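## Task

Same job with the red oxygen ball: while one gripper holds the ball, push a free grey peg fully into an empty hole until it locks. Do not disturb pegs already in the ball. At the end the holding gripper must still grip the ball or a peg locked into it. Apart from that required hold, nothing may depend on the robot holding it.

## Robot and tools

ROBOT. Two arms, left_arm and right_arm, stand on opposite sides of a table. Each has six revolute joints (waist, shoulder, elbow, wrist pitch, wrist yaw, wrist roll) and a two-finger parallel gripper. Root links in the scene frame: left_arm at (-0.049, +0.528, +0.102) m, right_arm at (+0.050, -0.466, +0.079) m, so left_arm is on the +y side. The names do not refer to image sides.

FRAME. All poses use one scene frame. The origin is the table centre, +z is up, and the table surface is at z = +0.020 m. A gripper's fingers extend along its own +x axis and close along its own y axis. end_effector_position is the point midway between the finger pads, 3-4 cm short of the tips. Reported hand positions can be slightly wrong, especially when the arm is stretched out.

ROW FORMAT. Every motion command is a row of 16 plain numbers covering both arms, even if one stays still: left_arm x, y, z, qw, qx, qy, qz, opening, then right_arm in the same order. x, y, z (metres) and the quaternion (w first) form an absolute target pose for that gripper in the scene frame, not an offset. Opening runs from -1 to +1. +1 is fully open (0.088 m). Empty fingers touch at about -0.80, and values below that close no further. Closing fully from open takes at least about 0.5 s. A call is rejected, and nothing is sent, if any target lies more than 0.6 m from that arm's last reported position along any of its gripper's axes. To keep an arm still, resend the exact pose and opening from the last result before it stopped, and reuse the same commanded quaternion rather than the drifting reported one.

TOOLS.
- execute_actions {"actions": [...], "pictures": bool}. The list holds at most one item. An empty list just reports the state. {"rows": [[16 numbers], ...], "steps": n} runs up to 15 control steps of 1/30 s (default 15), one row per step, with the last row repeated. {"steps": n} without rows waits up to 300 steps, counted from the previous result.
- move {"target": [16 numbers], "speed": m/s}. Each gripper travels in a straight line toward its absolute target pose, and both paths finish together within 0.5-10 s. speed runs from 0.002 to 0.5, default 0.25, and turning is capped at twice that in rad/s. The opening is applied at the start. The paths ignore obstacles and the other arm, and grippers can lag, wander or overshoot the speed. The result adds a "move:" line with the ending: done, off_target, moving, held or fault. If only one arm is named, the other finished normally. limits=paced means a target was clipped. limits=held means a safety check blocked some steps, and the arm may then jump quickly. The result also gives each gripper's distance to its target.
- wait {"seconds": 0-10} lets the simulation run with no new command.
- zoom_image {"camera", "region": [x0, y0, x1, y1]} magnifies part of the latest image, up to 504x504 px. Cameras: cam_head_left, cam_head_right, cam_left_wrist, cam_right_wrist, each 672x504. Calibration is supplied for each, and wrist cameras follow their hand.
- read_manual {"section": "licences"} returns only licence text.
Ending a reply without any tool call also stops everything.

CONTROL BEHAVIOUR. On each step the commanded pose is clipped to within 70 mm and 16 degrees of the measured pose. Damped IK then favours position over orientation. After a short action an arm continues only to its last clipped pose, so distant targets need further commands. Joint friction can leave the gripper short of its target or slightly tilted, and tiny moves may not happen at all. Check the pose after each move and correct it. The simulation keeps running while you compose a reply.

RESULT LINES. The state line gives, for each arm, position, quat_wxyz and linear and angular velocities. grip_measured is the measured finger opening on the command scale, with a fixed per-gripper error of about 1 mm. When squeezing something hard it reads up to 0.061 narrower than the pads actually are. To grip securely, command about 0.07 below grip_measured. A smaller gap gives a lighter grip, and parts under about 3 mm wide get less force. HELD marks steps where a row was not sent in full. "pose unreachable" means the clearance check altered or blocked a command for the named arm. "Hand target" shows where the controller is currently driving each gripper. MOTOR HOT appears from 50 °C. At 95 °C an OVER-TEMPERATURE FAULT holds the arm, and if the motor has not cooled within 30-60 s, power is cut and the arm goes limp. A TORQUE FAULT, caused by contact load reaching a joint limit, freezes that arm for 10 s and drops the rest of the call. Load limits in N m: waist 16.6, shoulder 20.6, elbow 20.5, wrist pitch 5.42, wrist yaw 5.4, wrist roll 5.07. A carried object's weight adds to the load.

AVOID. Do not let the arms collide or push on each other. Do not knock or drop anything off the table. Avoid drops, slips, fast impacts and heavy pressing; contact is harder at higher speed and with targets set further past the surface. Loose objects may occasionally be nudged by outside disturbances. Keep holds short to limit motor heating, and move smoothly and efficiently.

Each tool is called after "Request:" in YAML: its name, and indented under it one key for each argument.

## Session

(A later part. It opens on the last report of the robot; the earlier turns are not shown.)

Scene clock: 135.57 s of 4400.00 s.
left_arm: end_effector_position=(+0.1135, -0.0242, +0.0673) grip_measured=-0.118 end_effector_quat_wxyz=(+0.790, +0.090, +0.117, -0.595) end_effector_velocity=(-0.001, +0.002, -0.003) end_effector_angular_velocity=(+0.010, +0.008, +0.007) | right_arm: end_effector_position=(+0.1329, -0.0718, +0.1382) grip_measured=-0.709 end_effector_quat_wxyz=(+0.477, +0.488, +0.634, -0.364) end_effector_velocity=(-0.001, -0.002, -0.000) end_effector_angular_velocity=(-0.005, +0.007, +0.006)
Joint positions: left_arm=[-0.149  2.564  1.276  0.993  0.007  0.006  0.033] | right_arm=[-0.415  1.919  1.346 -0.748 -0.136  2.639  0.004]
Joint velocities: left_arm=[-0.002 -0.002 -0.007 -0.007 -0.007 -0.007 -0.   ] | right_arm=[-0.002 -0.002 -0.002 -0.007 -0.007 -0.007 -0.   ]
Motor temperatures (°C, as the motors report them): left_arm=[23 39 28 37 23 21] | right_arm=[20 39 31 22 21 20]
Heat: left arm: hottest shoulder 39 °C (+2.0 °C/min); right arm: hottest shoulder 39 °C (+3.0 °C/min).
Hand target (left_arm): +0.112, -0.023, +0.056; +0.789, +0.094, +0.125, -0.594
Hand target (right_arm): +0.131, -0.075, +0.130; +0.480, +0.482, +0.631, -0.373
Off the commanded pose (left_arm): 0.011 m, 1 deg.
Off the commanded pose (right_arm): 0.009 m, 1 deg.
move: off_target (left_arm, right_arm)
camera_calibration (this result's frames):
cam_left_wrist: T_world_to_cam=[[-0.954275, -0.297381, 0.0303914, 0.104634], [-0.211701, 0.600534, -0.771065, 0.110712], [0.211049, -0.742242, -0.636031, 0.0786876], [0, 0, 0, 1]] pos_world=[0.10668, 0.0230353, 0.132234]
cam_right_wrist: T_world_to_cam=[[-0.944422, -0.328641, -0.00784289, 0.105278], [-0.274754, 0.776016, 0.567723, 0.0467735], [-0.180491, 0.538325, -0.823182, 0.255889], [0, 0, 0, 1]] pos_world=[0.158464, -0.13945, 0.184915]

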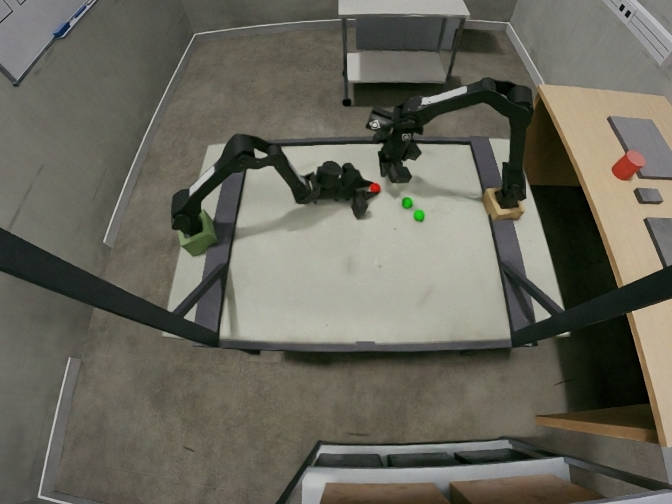

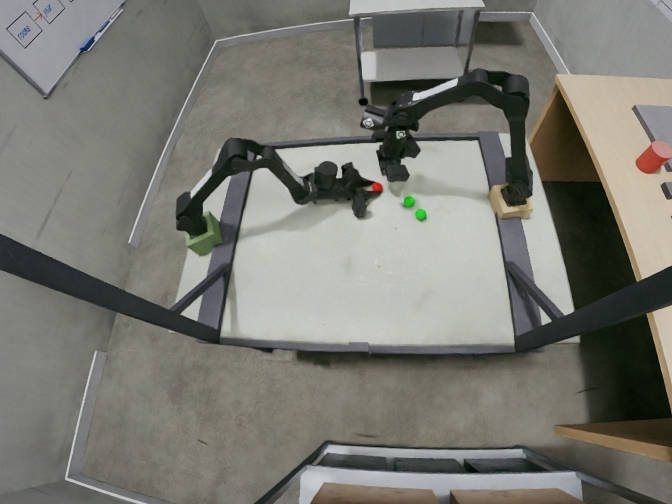

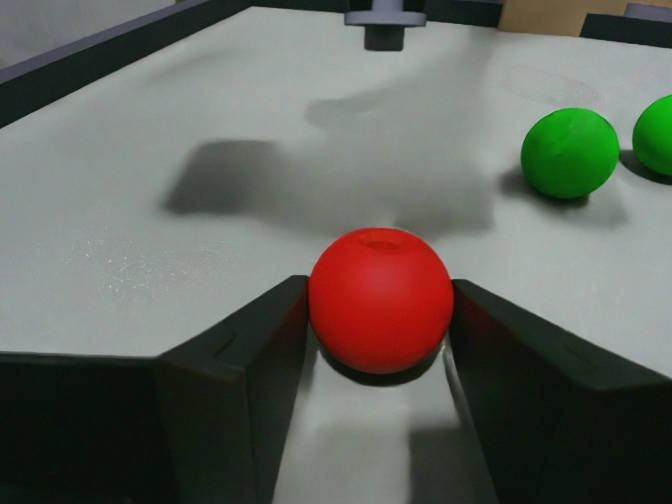

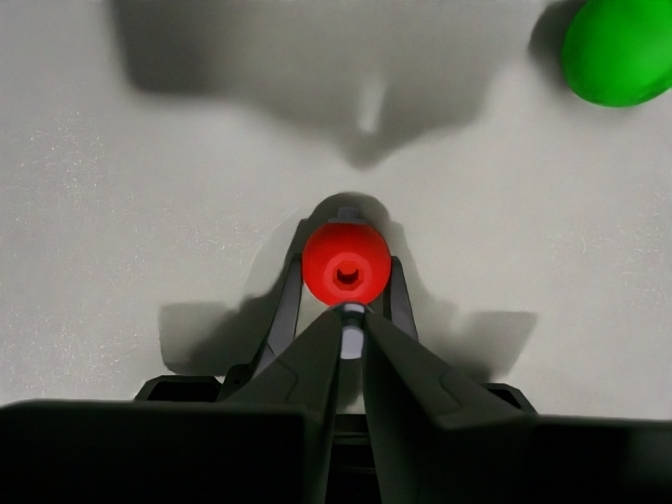

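Request:
move:
  target: [0.1122, -0.0232, 0.057, 0.78526, 0.10967, 0.14554, -0.59174, -0.19, 0.1310, -0.0745, 0.130, 0.48003, 0.48161, 0.63165, -0.37242, -0.78]
  speed: 0.02

Scene clock: 192.97 s of 4400.00 s.
left_arm: end_effector_position=(+0.1140, -0.0258, +0.0663) grip_measured=-0.118 end_effector_quat_wxyz=(+0.787, +0.103, +0.134, -0.593) end_effector_velocity=(-0.000, +0.000, -0.002) end_effector_angular_velocity=(+0.015, +0.009, +0.007) | right_arm: end_effector_position=(+0.1328, -0.0717, +0.1383) grip_measured=-0.709 end_effector_quat_wxyz=(+0.477, +0.488, +0.634, -0.364) end_effector_velocity=(-0.001, -0.005, -0.001) end_effector_angular_velocity=(-0.019, +0.010, +0.006)
Joint positions: left_arm=[-0.149  2.547  1.292  0.915  0.007  0.006  0.033] | right_arm=[-0.415  1.919  1.346 -0.747 -0.136  2.639  0.004]
Joint velocities: left_arm=[-0.002 -0.002  0.002 -0.022 -0.007 -0.007 -0.   ] | right_arm=[-0.002 -0.002 -0.002 -0.022 -0.007 -0.007 -0.   ]
Motor temperatures (°C, as the motors report them): left_arm=[23 42 29 36 23 21] | right_arm=[20 40 31 23 21 20]
Heat: left arm: hottest shoulder 42 °C (+4.1 °C/min); right arm: hottest shoulder 40 °C (+1.0 °C/min).
Hand target (left_arm): +0.112, -0.023, +0.057; +0.785, +0.110, +0.145, -0.592
Hand target (right_arm): +0.131, -0.075, +0.130; +0.480, +0.482, +0.632, -0.372
Off the commanded pose (left_arm): 0.010 m, 2 deg.
Off the commanded pose (right_arm): 0.009 m, 1 deg.
After step 90, 52.40 s passed at rest.
move: off_target (left_arm, right_arm)
camera_calibration (this result's frames):
cam_left_wrist: T_world_to_cam=[[-0.953898, -0.298656, 0.0297181, 0.10461], [-0.221197, 0.632646, -0.74218, 0.110944], [0.202855, -0.714537, -0.669542, 0.0806771], [0, 0, 0, 1]] pos_world=[0.107962, 0.0187006, 0.133249]
cam_right_wrist: T_world_to_cam=[[-0.944296, -0.328998, -0.00805607, 0.105179], [-0.275105, 0.775702, 0.567982, 0.0466298], [-0.180616, 0.53856, -0.823001, 0.255833], [0, 0, 0, 1]] pos_world=[0.158355, -0.139348, 0.184913]

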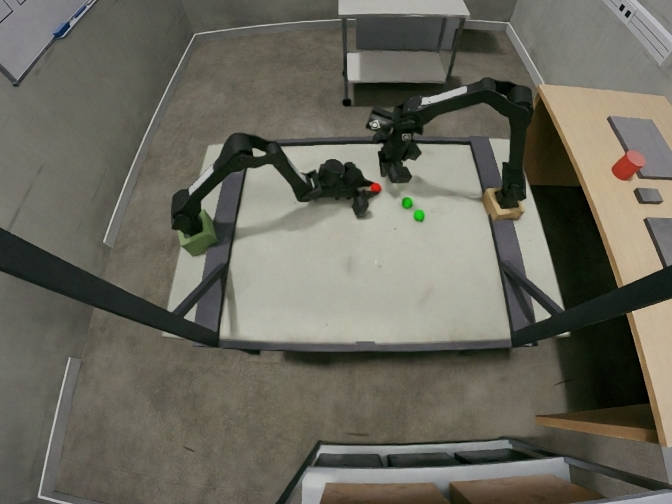

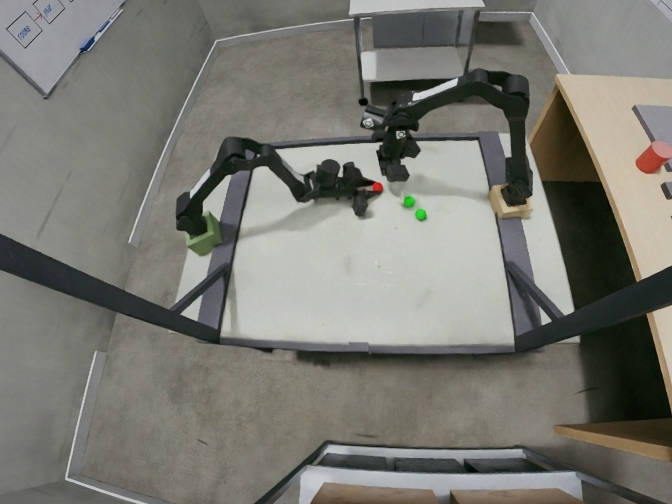

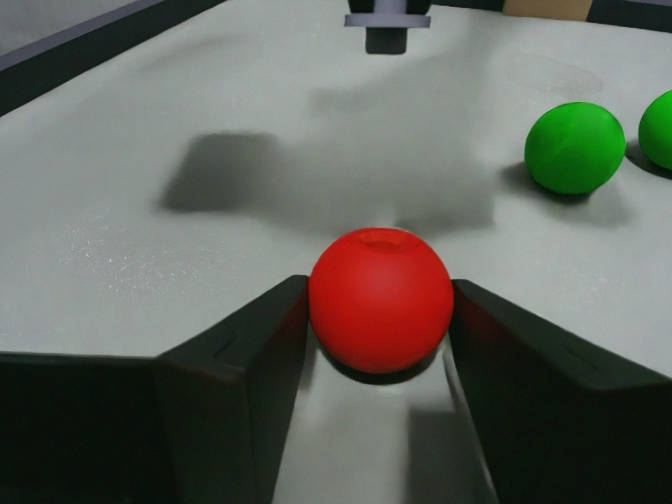

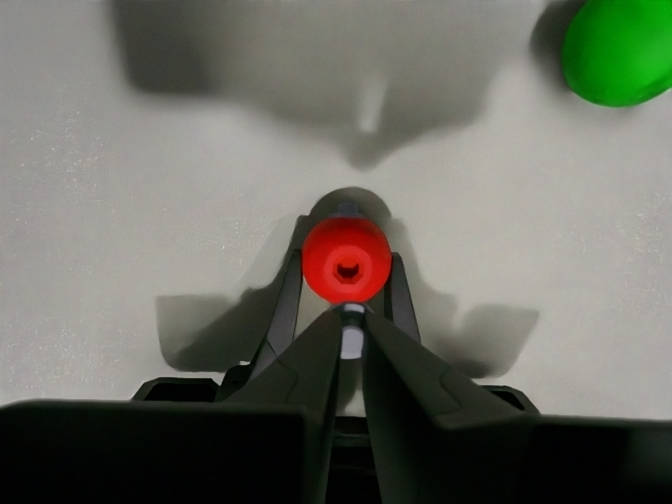

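Request:
zoom_image:
  camera: "cam_right_wrist"
  region: [250, 170, 430, 350]

Region (250, 170, 430, 350) of cam_right_wrist's 672x504 image, scaled by 2.800, with more detail than that image has.

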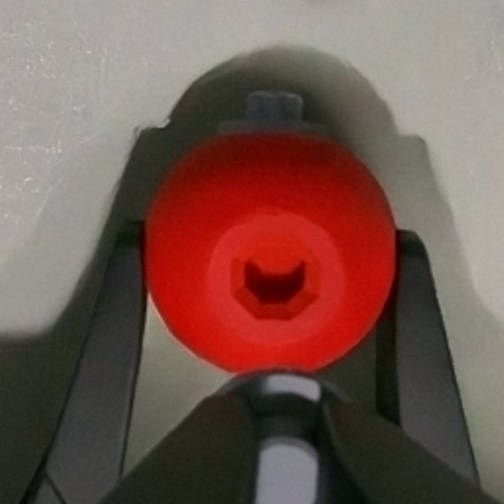

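Request:
move:
  target: [0.1122, -0.0232, 0.055, 0.78118, 0.12512, 0.16605, -0.58866, -0.19, 0.1310, -0.0745, 0.130, 0.48003, 0.48161, 0.63165, -0.37242, -0.78]
  speed: 0.02

Scene clock: 207.43 s of 4400.00 s.
left_arm: end_effector_position=(+0.1144, -0.0271, +0.0673) grip_measured=-0.118 end_effector_quat_wxyz=(+0.784, +0.116, +0.152, -0.591) end_effector_velocity=(-0.003, +0.000, -0.002) end_effector_angular_velocity=(+0.010, +0.027, -0.001) | right_arm: end_effector_position=(+0.1328, -0.0717, +0.1383) grip_measured=-0.709 end_effector_quat_wxyz=(+0.477, +0.488, +0.634, -0.364) end_effector_velocity=(-0.001, -0.005, -0.001) end_effector_angular_velocity=(-0.019, +0.010, +0.006)
Joint positions: left_arm=[-0.149  2.524  1.308  0.831  0.007  0.006  0.033] | right_arm=[-0.415  1.919  1.346 -0.747 -0.136  2.639  0.004]
Joint velocities: left_arm=[-0.002 -0.002  0.002 -0.022  0.007 -0.022 -0.   ] | right_arm=[-0.002 -0.002 -0.002 -0.022 -0.007 -0.007 -0.   ]
Motor temperatures (°C, as the motors report them): left_arm=[23 44 29 34 23 21] | right_arm=[20 40 31 23 21 20]
Heat: left arm: hottest shoulder 44 °C (+4.0 °C/min); right arm: hottest shoulder 40 °C (+1.0 °C/min).
Hand target (left_arm): +0.112, -0.023, +0.055; +0.781, +0.125, +0.166, -0.589
Hand target (right_arm): +0.131, -0.075, +0.130; +0.480, +0.482, +0.632, -0.372
Off the commanded pose (left_arm): 0.013 m, 2 deg.
Off the commanded pose (right_arm): 0.009 m, 1 deg.
After step 90, 9.27 s passed at rest.
move: off_target (left_arm, right_arm)
camera_calibration (this result's frames):
cam_left_wrist: T_world_to_cam=[[-0.95352, -0.299934, 0.028967, 0.104533], [-0.230553, 0.664282, -0.711037, 0.112384], [0.194022, -0.684667, -0.702557, 0.0843705], [0, 0, 0, 1]] pos_world=[0.109215, 0.0144643, 0.136156]
cam_right_wrist: T_world_to_cam=[[-0.944296, -0.328998, -0.00805607, 0.105179], [-0.275105, 0.775702, 0.567982, 0.0466298], [-0.180616, 0.53856, -0.823001, 0.255833], [0, 0, 0, 1]] pos_world=[0.158355, -0.139348, 0.184913]

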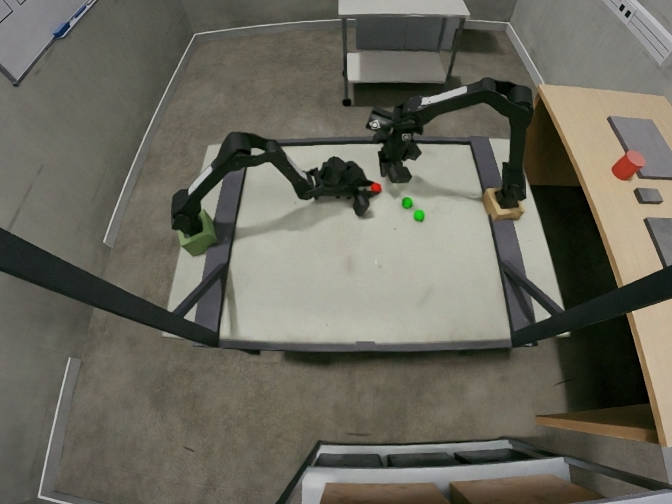

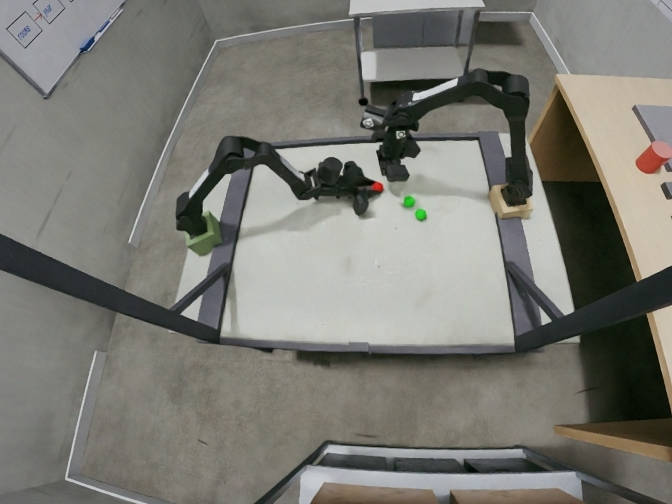

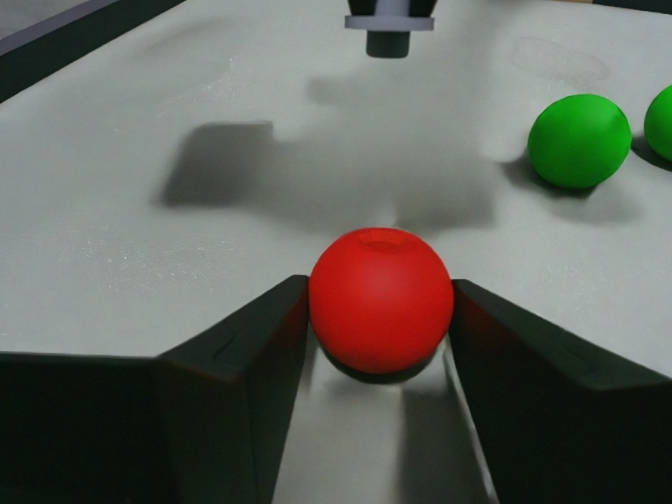

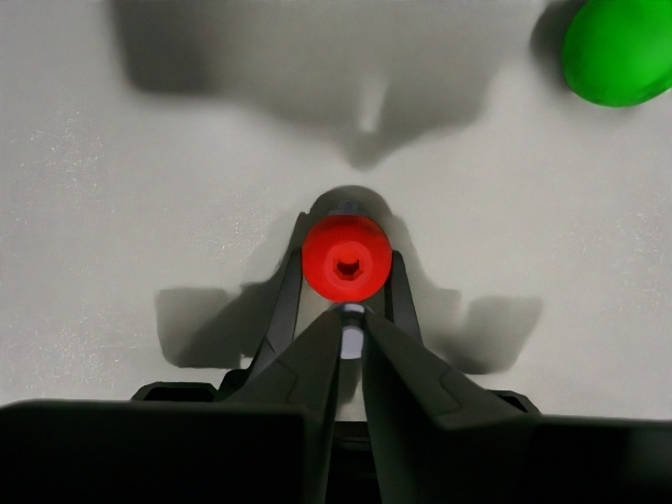

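Request:
move:
  target: [0.1122, -0.0232, 0.057, 0.78436, 0.11328, 0.15033, -0.59105, -0.19, 0.1291, -0.0770, 0.1155, 0.46148, 0.49173, 0.64551, -0.35862, -0.78]
  speed: 0.02

Request:
zoom_image:
  camera: "cam_right_wrist"
  region: [260, 200, 440, 380]

Request:
zoom_image:
  camera: "cam_left_wrist"
  region: [290, 80, 480, 270]

Scene clock: 223.87 s of 4400.00 s.
left_arm: end_effector_position=(+0.1147, -0.0284, +0.0708) grip_measured=-0.118 end_effector_quat_wxyz=(+0.786, +0.106, +0.139, -0.593) end_effector_velocity=(+0.003, +0.003, -0.004) end_effector_angular_velocity=(+0.017, -0.015, +0.029) | right_arm: end_effector_position=(+0.1293, -0.0746, +0.1163) grip_measured=-0.709 end_effector_quat_wxyz=(+0.463, +0.492, +0.645, -0.356) end_effector_velocity=(+0.000, +0.001, +0.001) end_effector_angular_velocity=(+0.010, +0.003, +0.007)
Joint positions: left_arm=[-0.149  2.532  1.304  0.877  0.007  0.006  0.033] | right_arm=[-0.418  1.919  1.242 -0.614 -0.164  2.639  0.004]
Joint velocities: left_arm=[-0.002  0.002 -0.002 -0.007 -0.037  0.007 -0.   ] | right_arm=[-0.002 -0.002 -0.002  0.007 -0.007 -0.007 -0.   ]
Motor temperatures (°C, as the motors report them): left_arm=[23 46 29 33 23 21] | right_arm=[20 40 31 23 21 20]
Heat: left arm: hottest shoulder 46 °C (+5.1 °C/min); right arm: hottest shoulder 40 °C (+1.0 °C/min).
Hand target (left_arm): +0.112, -0.023, +0.057; +0.784, +0.113, +0.150, -0.591
Hand target (right_arm): +0.129, -0.077, +0.115; +0.461, +0.492, +0.645, -0.359
Off the commanded pose (left_arm): 0.015 m, 2 deg.
Off the commanded pose (right_arm): 0.003 m, 0 deg.
After step 90, 12.00 s passed at rest.
move: off_target (left_arm)
camera_calibration (this result's frames):
cam_left_wrist: T_world_to_cam=[[-0.953802, -0.298981, 0.0295345, 0.104426], [-0.223594, 0.640749, -0.73447, 0.116068], [0.200669, -0.707143, -0.677998, 0.0827074], [0, 0, 0, 1]] pos_world=[0.108957, 0.0153367, 0.13824]
cam_right_wrist: T_world_to_cam=[[-0.943242, -0.332098, -0.00253616, 0.0997588], [-0.267058, 0.753928, 0.600227, 0.0539731], [-0.197422, 0.566837, -0.799825, 0.240282], [0, 0, 0, 1]] pos_world=[0.155948, -0.143763, 0.160041]

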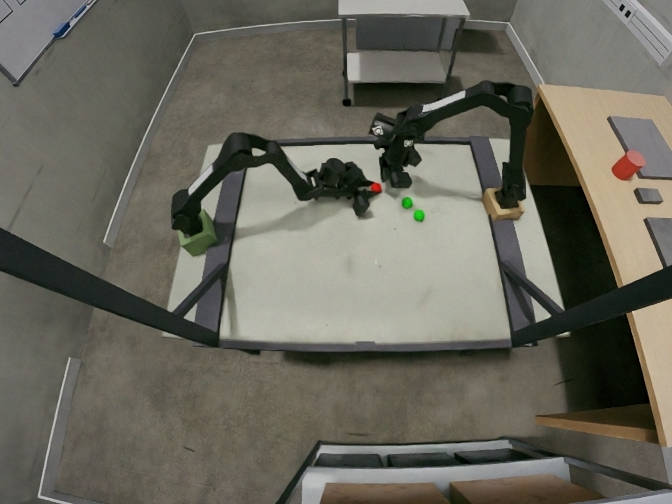

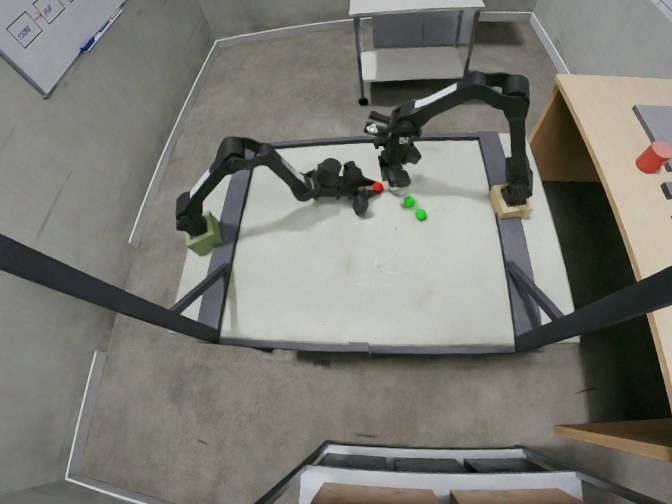

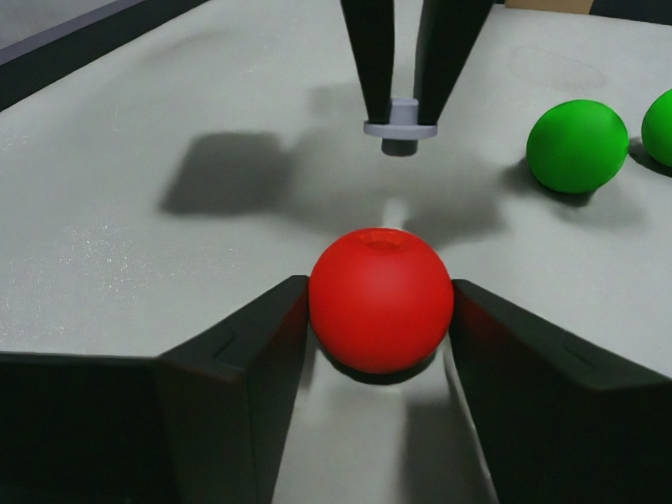

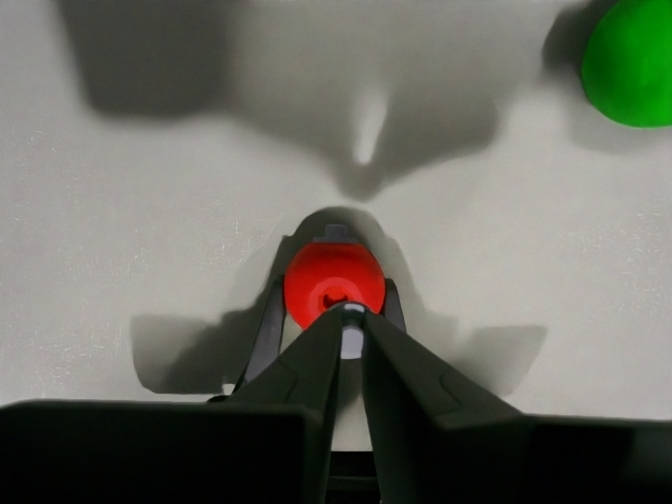

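Region (260, 200, 440, 380) of cam_right_wrist's 672x504 image, scaled by 2.800, with more detail than that image has.

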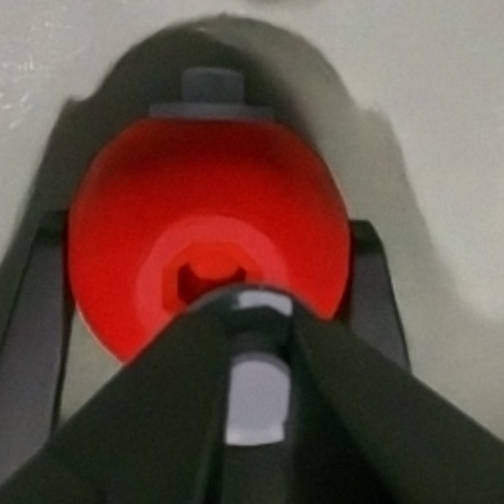

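Region (290, 80, 480, 270) of cam_left_wrist's 672x504 image, scaled by 2.653, with more detail than that image has.

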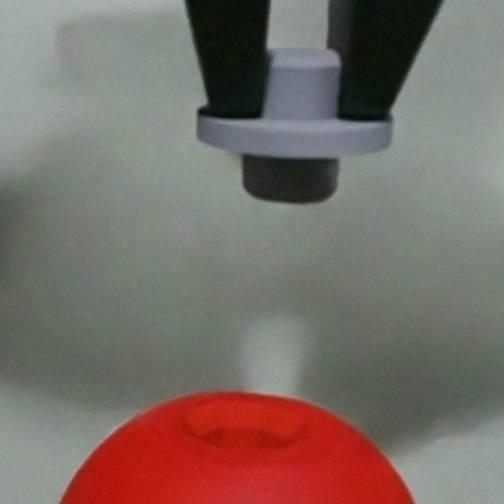

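Request:
move:
  target: [0.1122, -0.0232, 0.051, 0.78436, 0.11328, 0.15033, -0.59105, -0.19, 0.1325, -0.0765, 0.1135, 0.46148, 0.49173, 0.64551, -0.35862, -0.78]
  speed: 0.015

Request:
zoom_image:
  camera: "cam_right_wrist"
  region: [260, 200, 440, 380]

Request:
zoom_image:
  camera: "cam_left_wrist"
  region: [290, 80, 480, 270]

Scene clock: 234.57 s of 4400.00 s.
left_arm: end_effector_position=(+0.1147, -0.0284, +0.0687) grip_measured=-0.118 end_effector_quat_wxyz=(+0.787, +0.104, +0.135, -0.593) end_effector_velocity=(+0.002, +0.001, -0.001) end_effector_angular_velocity=(-0.004, +0.004, +0.012) | right_arm: end_effector_position=(+0.1326, -0.0744, +0.1165) grip_measured=-0.709 end_effector_quat_wxyz=(+0.461, +0.494, +0.646, -0.355) end_effector_velocity=(-0.003, -0.002, +0.000) end_effector_angular_velocity=(-0.002, +0.025, -0.003)
Joint positions: left_arm=[-0.149  2.543  1.304  0.896  0.007  0.006  0.033] | right_arm=[-0.427  1.919  1.242 -0.609 -0.167  2.634  0.004]
Joint velocities: left_arm=[ 0.002  0.002 -0.002  0.007 -0.007 -0.007 -0.   ] | right_arm=[-0.002 -0.002 -0.002 -0.007 -0.022  0.007  0.   ]
Motor temperatures (°C, as the motors report them): left_arm=[23 46 28 34 23 21] | right_arm=[20 42 31 23 21 20]
Heat: left arm: hottest shoulder 46 °C (+5.0 °C/min); right arm: hottest shoulder 42 °C (+2.0 °C/min).
Hand target (left_arm): +0.112, -0.023, +0.051; +0.784, +0.113, +0.150, -0.591
Hand target (right_arm): +0.132, -0.077, +0.114; +0.461, +0.492, +0.646, -0.359
Off the commanded pose (left_arm): 0.019 m, 2 deg.
Off the commanded pose (right_arm): 0.004 m, 0 deg.
After step 90, 6.10 s passed at rest.
move: off_target (left_arm)
camera_calibration (this result's frames):
cam_left_wrist: T_world_to_cam=[[-0.953872, -0.298743, 0.0296695, 0.104493], [-0.221839, 0.634815, -0.740133, 0.114546], [0.202275, -0.712574, -0.671805, 0.0805633], [0, 0, 0, 1]] pos_world=[0.108788, 0.0159085, 0.135802]
cam_right_wrist: T_world_to_cam=[[-0.944223, -0.329276, -0.0045095, 0.103468], [-0.264987, 0.751596, 0.604057, 0.0536793], [-0.195512, 0.57156, -0.796928, 0.24077], [0, 0, 0, 1]] pos_world=[0.158994, -0.14389, 0.159917]

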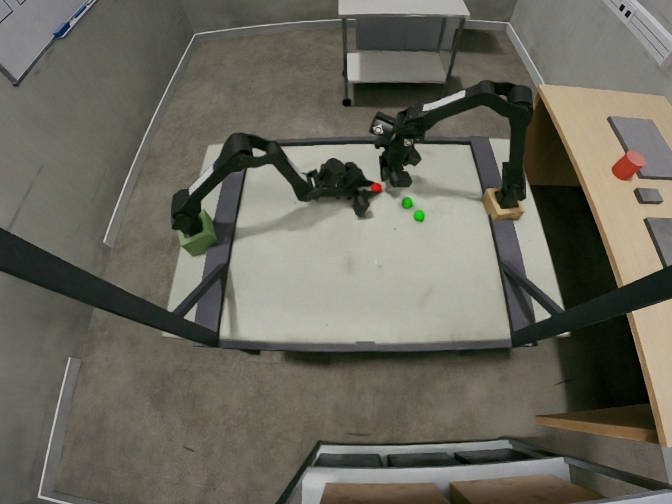

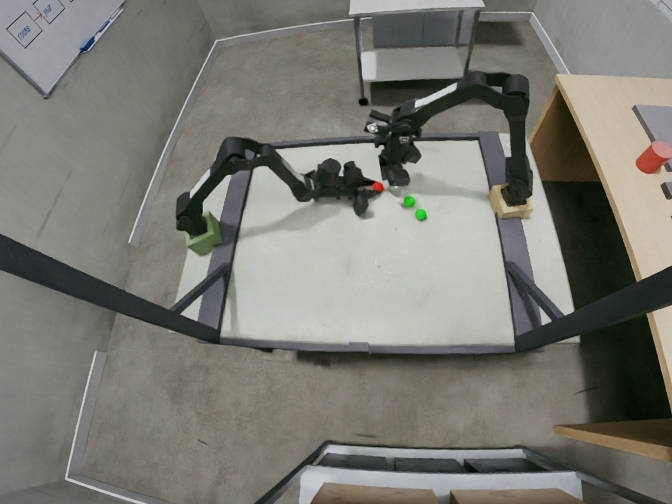

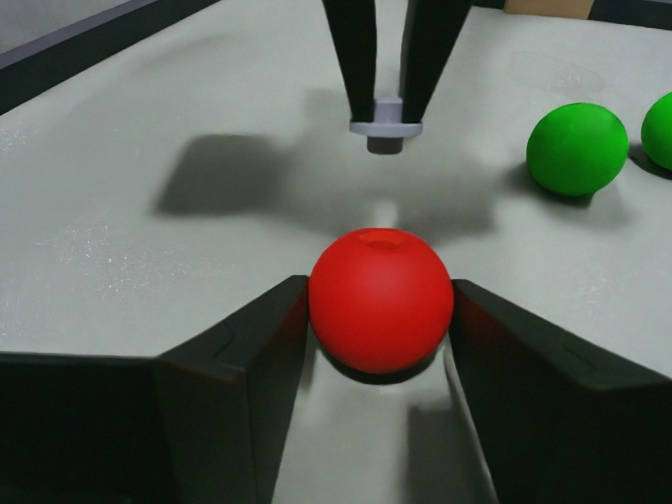

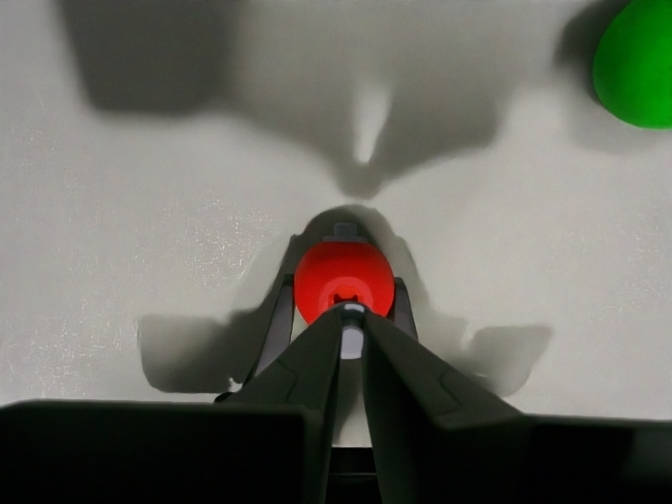

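Region (260, 200, 440, 380) of cam_right_wrist's 672x504 image, scaled by 2.800, with more detail than that image has.

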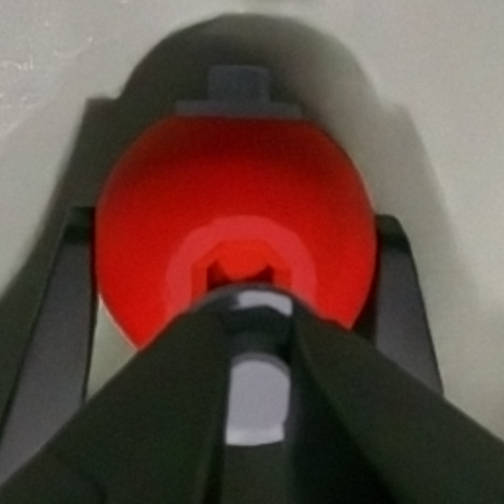

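Region (290, 80, 480, 270) of cam_left_wrist's 672x504 image, scaled by 2.653, with more detail than that image has.

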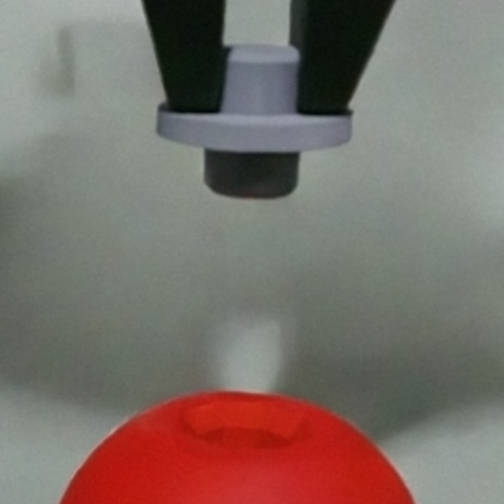

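Request:
move:
  target: [0.1122, -0.0232, 0.051, 0.78436, 0.11328, 0.15033, -0.59105, -0.19, 0.1298, -0.0712, 0.1035, 0.46148, 0.49173, 0.64551, -0.35862, -0.78]
  speed: 0.015

Request:
zoom_image:
  camera: "cam_right_wrist"
  region: [260, 200, 440, 380]

Request:
zoom_image:
  camera: "cam_left_wrist"
  region: [290, 80, 480, 270]

Scene clock: 260.97 s of 4400.00 s.
left_arm: end_effector_position=(+0.1148, -0.0284, +0.0688) grip_measured=-0.118 end_effector_quat_wxyz=(+0.787, +0.103, +0.135, -0.593) end_effector_velocity=(+0.002, +0.002, -0.001) end_effector_angular_velocity=(+0.002, +0.020, +0.017) | right_arm: end_effector_position=(+0.1314, -0.0687, +0.1111) grip_measured=-0.709 end_effector_quat_wxyz=(+0.459, +0.497, +0.648, -0.351) end_effector_velocity=(-0.003, -0.004, +0.001) end_effector_angular_velocity=(-0.014, +0.009, +0.011)
Joint positions: left_arm=[-0.149  2.543  1.304  0.897  0.007  0.006  0.033] | right_arm=[-0.421  1.939  1.242 -0.577 -0.167  2.64   0.004]
Joint velocities: left_arm=[ 0.002 -0.002 -0.002 -0.007 -0.007 -0.022 -0.   ] | right_arm=[ 0.002 -0.007 -0.002 -0.022 -0.007 -0.007 -0.   ]
Motor temperatures (°C, as the motors report them): left_arm=[23 45 28 34 23 21] | right_arm=[20 43 31 24 21 20]
Heat: left arm: hottest shoulder 45 °C (+1.0 °C/min); right arm: hottest shoulder 43 °C (+3.0 °C/min).
Hand target (left_arm): +0.112, -0.023, +0.051; +0.784, +0.113, +0.150, -0.591
Hand target (right_arm): +0.130, -0.071, +0.104; +0.462, +0.492, +0.646, -0.358
Off the commanded pose (left_arm): 0.019 m, 2 deg.
Off the commanded pose (right_arm): 0.008 m, 1 deg.
After step 90, 21.93 s passed at rest.
move: off_target (left_arm)
camera_calibration (this result's frames):
cam_left_wrist: T_world_to_cam=[[-0.953882, -0.29871, 0.0296878, 0.10449], [-0.221599, 0.634003, -0.740901, 0.114662], [0.202493, -0.713311, -0.670957, 0.0804819], [0, 0, 0, 1]] pos_world=[0.108783, 0.0159249, 0.135851]
cam_right_wrist: T_world_to_cam=[[-0.944095, -0.329529, -0.00974262, 0.104797], [-0.266089, 0.744227, 0.612636, 0.0510429], [-0.194631, 0.580979, -0.790305, 0.232755], [0, 0, 0, 1]] pos_world=[0.157822, -0.138679, 0.153698]

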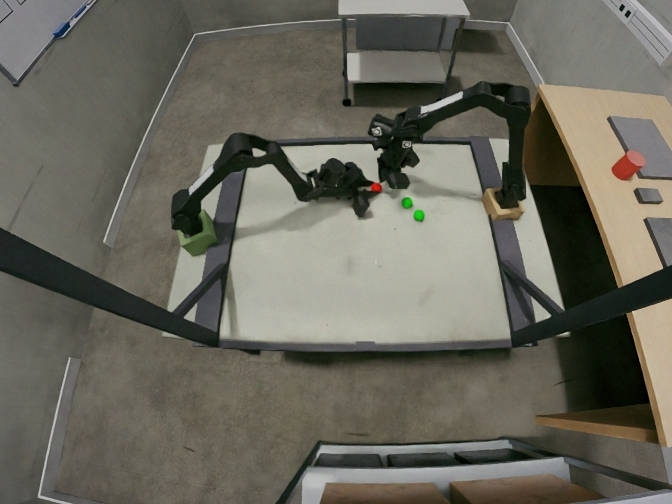

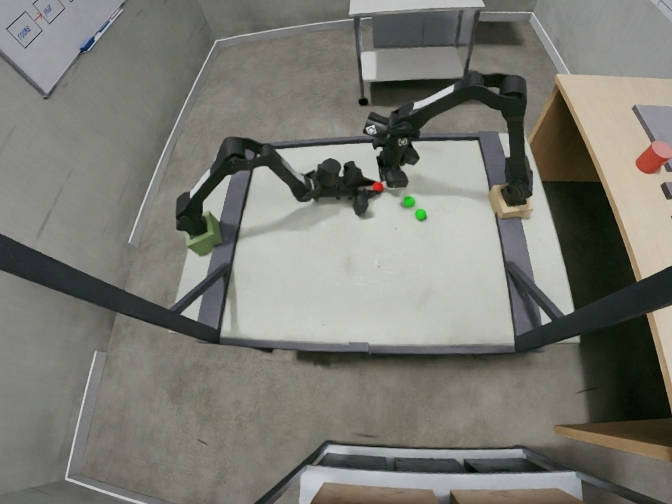

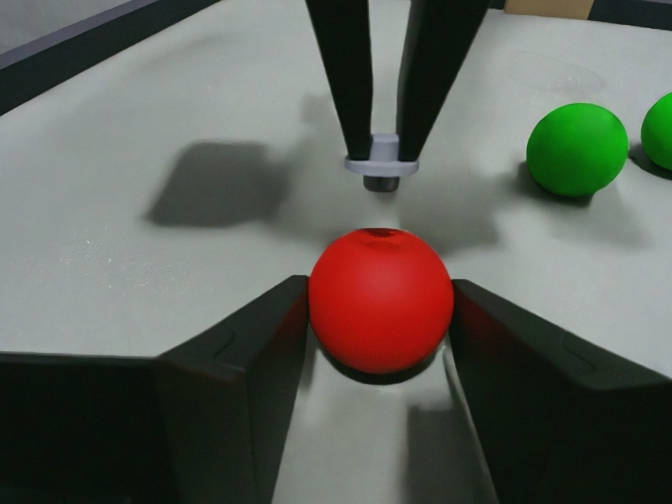

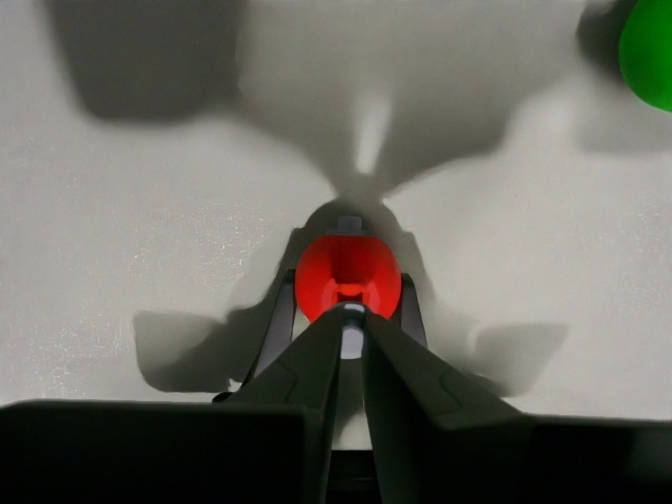

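Region (260, 200, 440, 380) of cam_right_wrist's 672x504 image, scaled by 2.800, with more detail than that image has.

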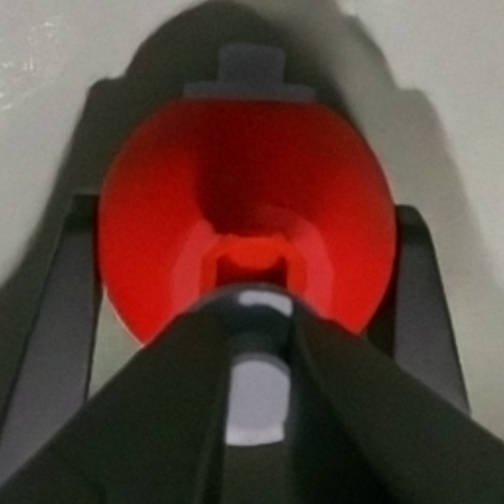

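Region (290, 80, 480, 270) of cam_left_wrist's 672x504 image, scaled by 2.653, with more detail than that image has.

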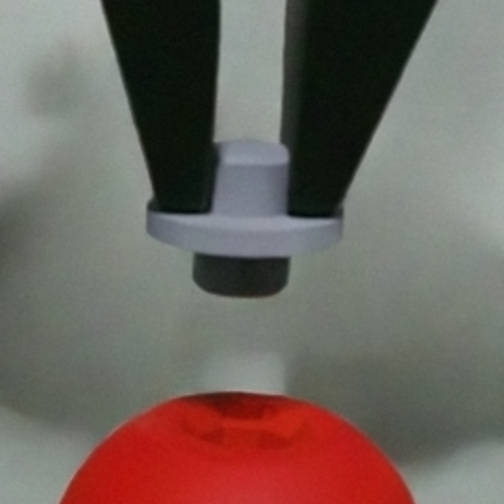

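Request:
move:
  target: [0.1122, -0.0232, 0.051, 0.78436, 0.11328, 0.15033, -0.59105, -0.19, 0.1285, -0.0691, 0.0969, 0.46148, 0.49173, 0.64551, -0.35862, -0.78]
  speed: 0.012

Request:
zoom_image:
  camera: "cam_right_wrist"
  region: [260, 200, 440, 380]

Request:
zoom_image:
  camera: "cam_left_wrist"
  region: [300, 110, 460, 270]

Scene clock: 272.13 s of 4400.00 s.
left_arm: end_effector_position=(+0.1148, -0.0285, +0.0689) grip_measured=-0.118 end_effector_quat_wxyz=(+0.787, +0.103, +0.135, -0.593) end_effector_velocity=(+0.002, +0.002, -0.001) end_effector_angular_velocity=(+0.010, -0.007, +0.007) | right_arm: end_effector_position=(+0.1304, -0.0655, +0.1054) grip_measured=-0.709 end_effector_quat_wxyz=(+0.458, +0.498, +0.648, -0.350) end_effector_velocity=(+0.001, -0.004, -0.003) end_effector_angular_velocity=(-0.013, +0.004, +0.016)
Joint positions: left_arm=[-0.149  2.543  1.304  0.898  0.007  0.006  0.033] | right_arm=[-0.416  1.956  1.24  -0.554 -0.167  2.645  0.004]
Joint velocities: left_arm=[ 0.002 -0.002 -0.002 -0.007 -0.007  0.007 -0.   ] | right_arm=[-0.007  0.002 -0.007 -0.007 -0.007 -0.022 -0.   ]
Motor temperatures (°C, as the motors report them): left_arm=[23 45 28 34 23 21] | right_arm=[20 42 31 24 21 20]
Heat: left arm: hottest shoulder 45 °C (+0.0 °C/min); right arm: hottest shoulder 42 °C (+2.0 °C/min).
Hand target (left_arm): +0.112, -0.023, +0.051; +0.784, +0.113, +0.150, -0.591
Hand target (right_arm): +0.129, -0.069, +0.097; +0.461, +0.492, +0.645, -0.359
Off the commanded pose (left_arm): 0.019 m, 2 deg.
Off the commanded pose (right_arm): 0.009 m, 1 deg.
After step 90, 6.37 s passed at rest.
move: off_target (left_arm, right_arm)
camera_calibration (this result's frames):
cam_left_wrist: T_world_to_cam=[[-0.953888, -0.298689, 0.0296999, 0.104489], [-0.221438, 0.63346, -0.741413, 0.114701], [0.202638, -0.713802, -0.670392, 0.0804034], [0, 0, 0, 1]] pos_world=[0.108778, 0.0159436, 0.135839]
cam_right_wrist: T_world_to_cam=[[-0.944133, -0.329406, -0.010234, 0.104854], [-0.265638, 0.742249, 0.615226, 0.051442], [-0.195063, 0.583574, -0.788284, 0.226149], [0, 0, 0, 1]] pos_world=[0.156774, -0.135618, 0.147694]

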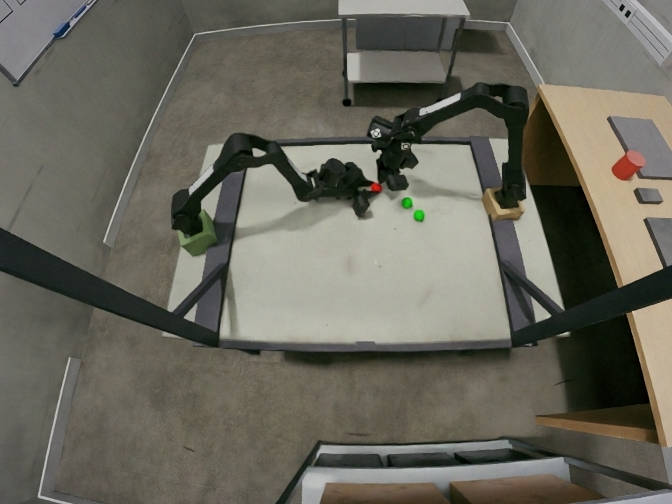

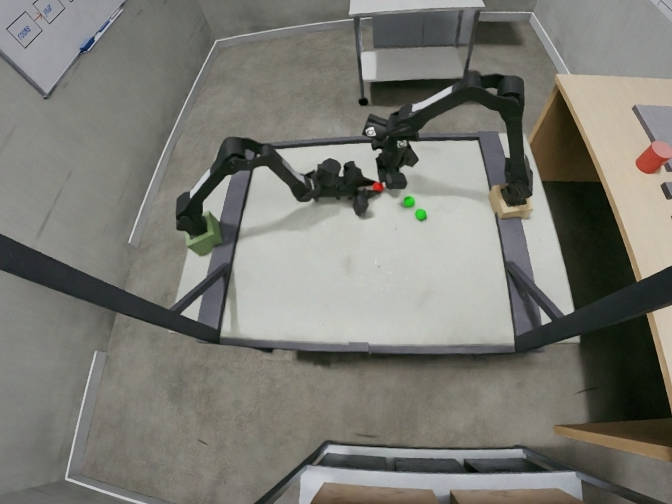

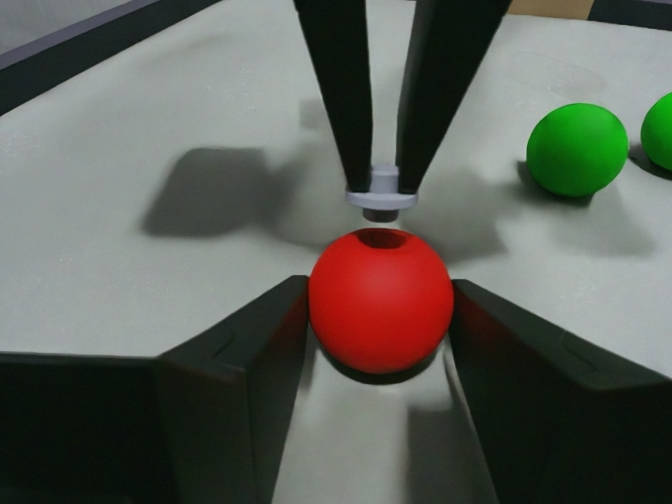

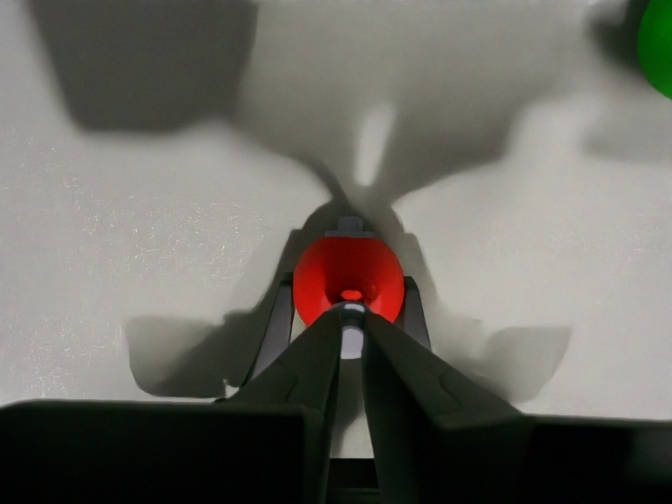

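Region (260, 200, 440, 380) of cam_right_wrist's 672x504 image, scaled by 2.800, with more detail than that image has.

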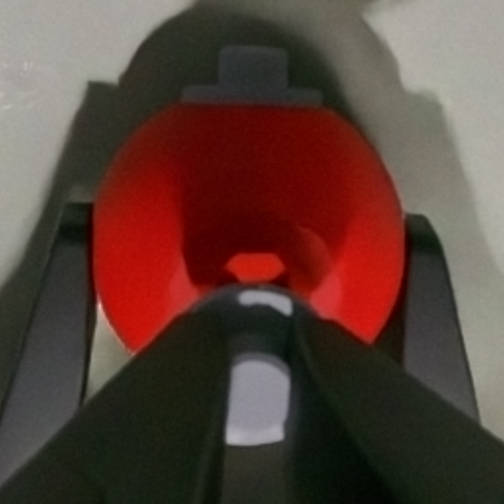

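Region (300, 110, 460, 270) of cam_left_wrist's 672x504 image, scaled by 3.150, with more detail than that image has.

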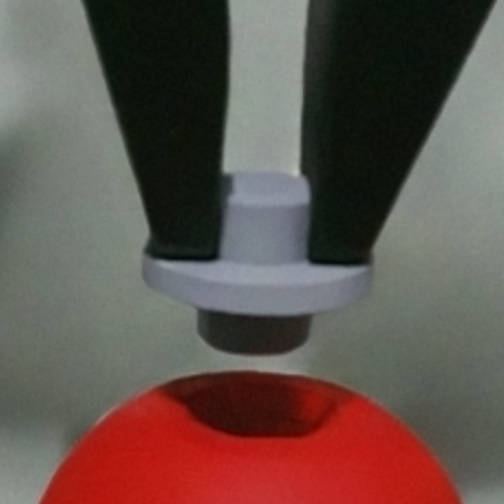

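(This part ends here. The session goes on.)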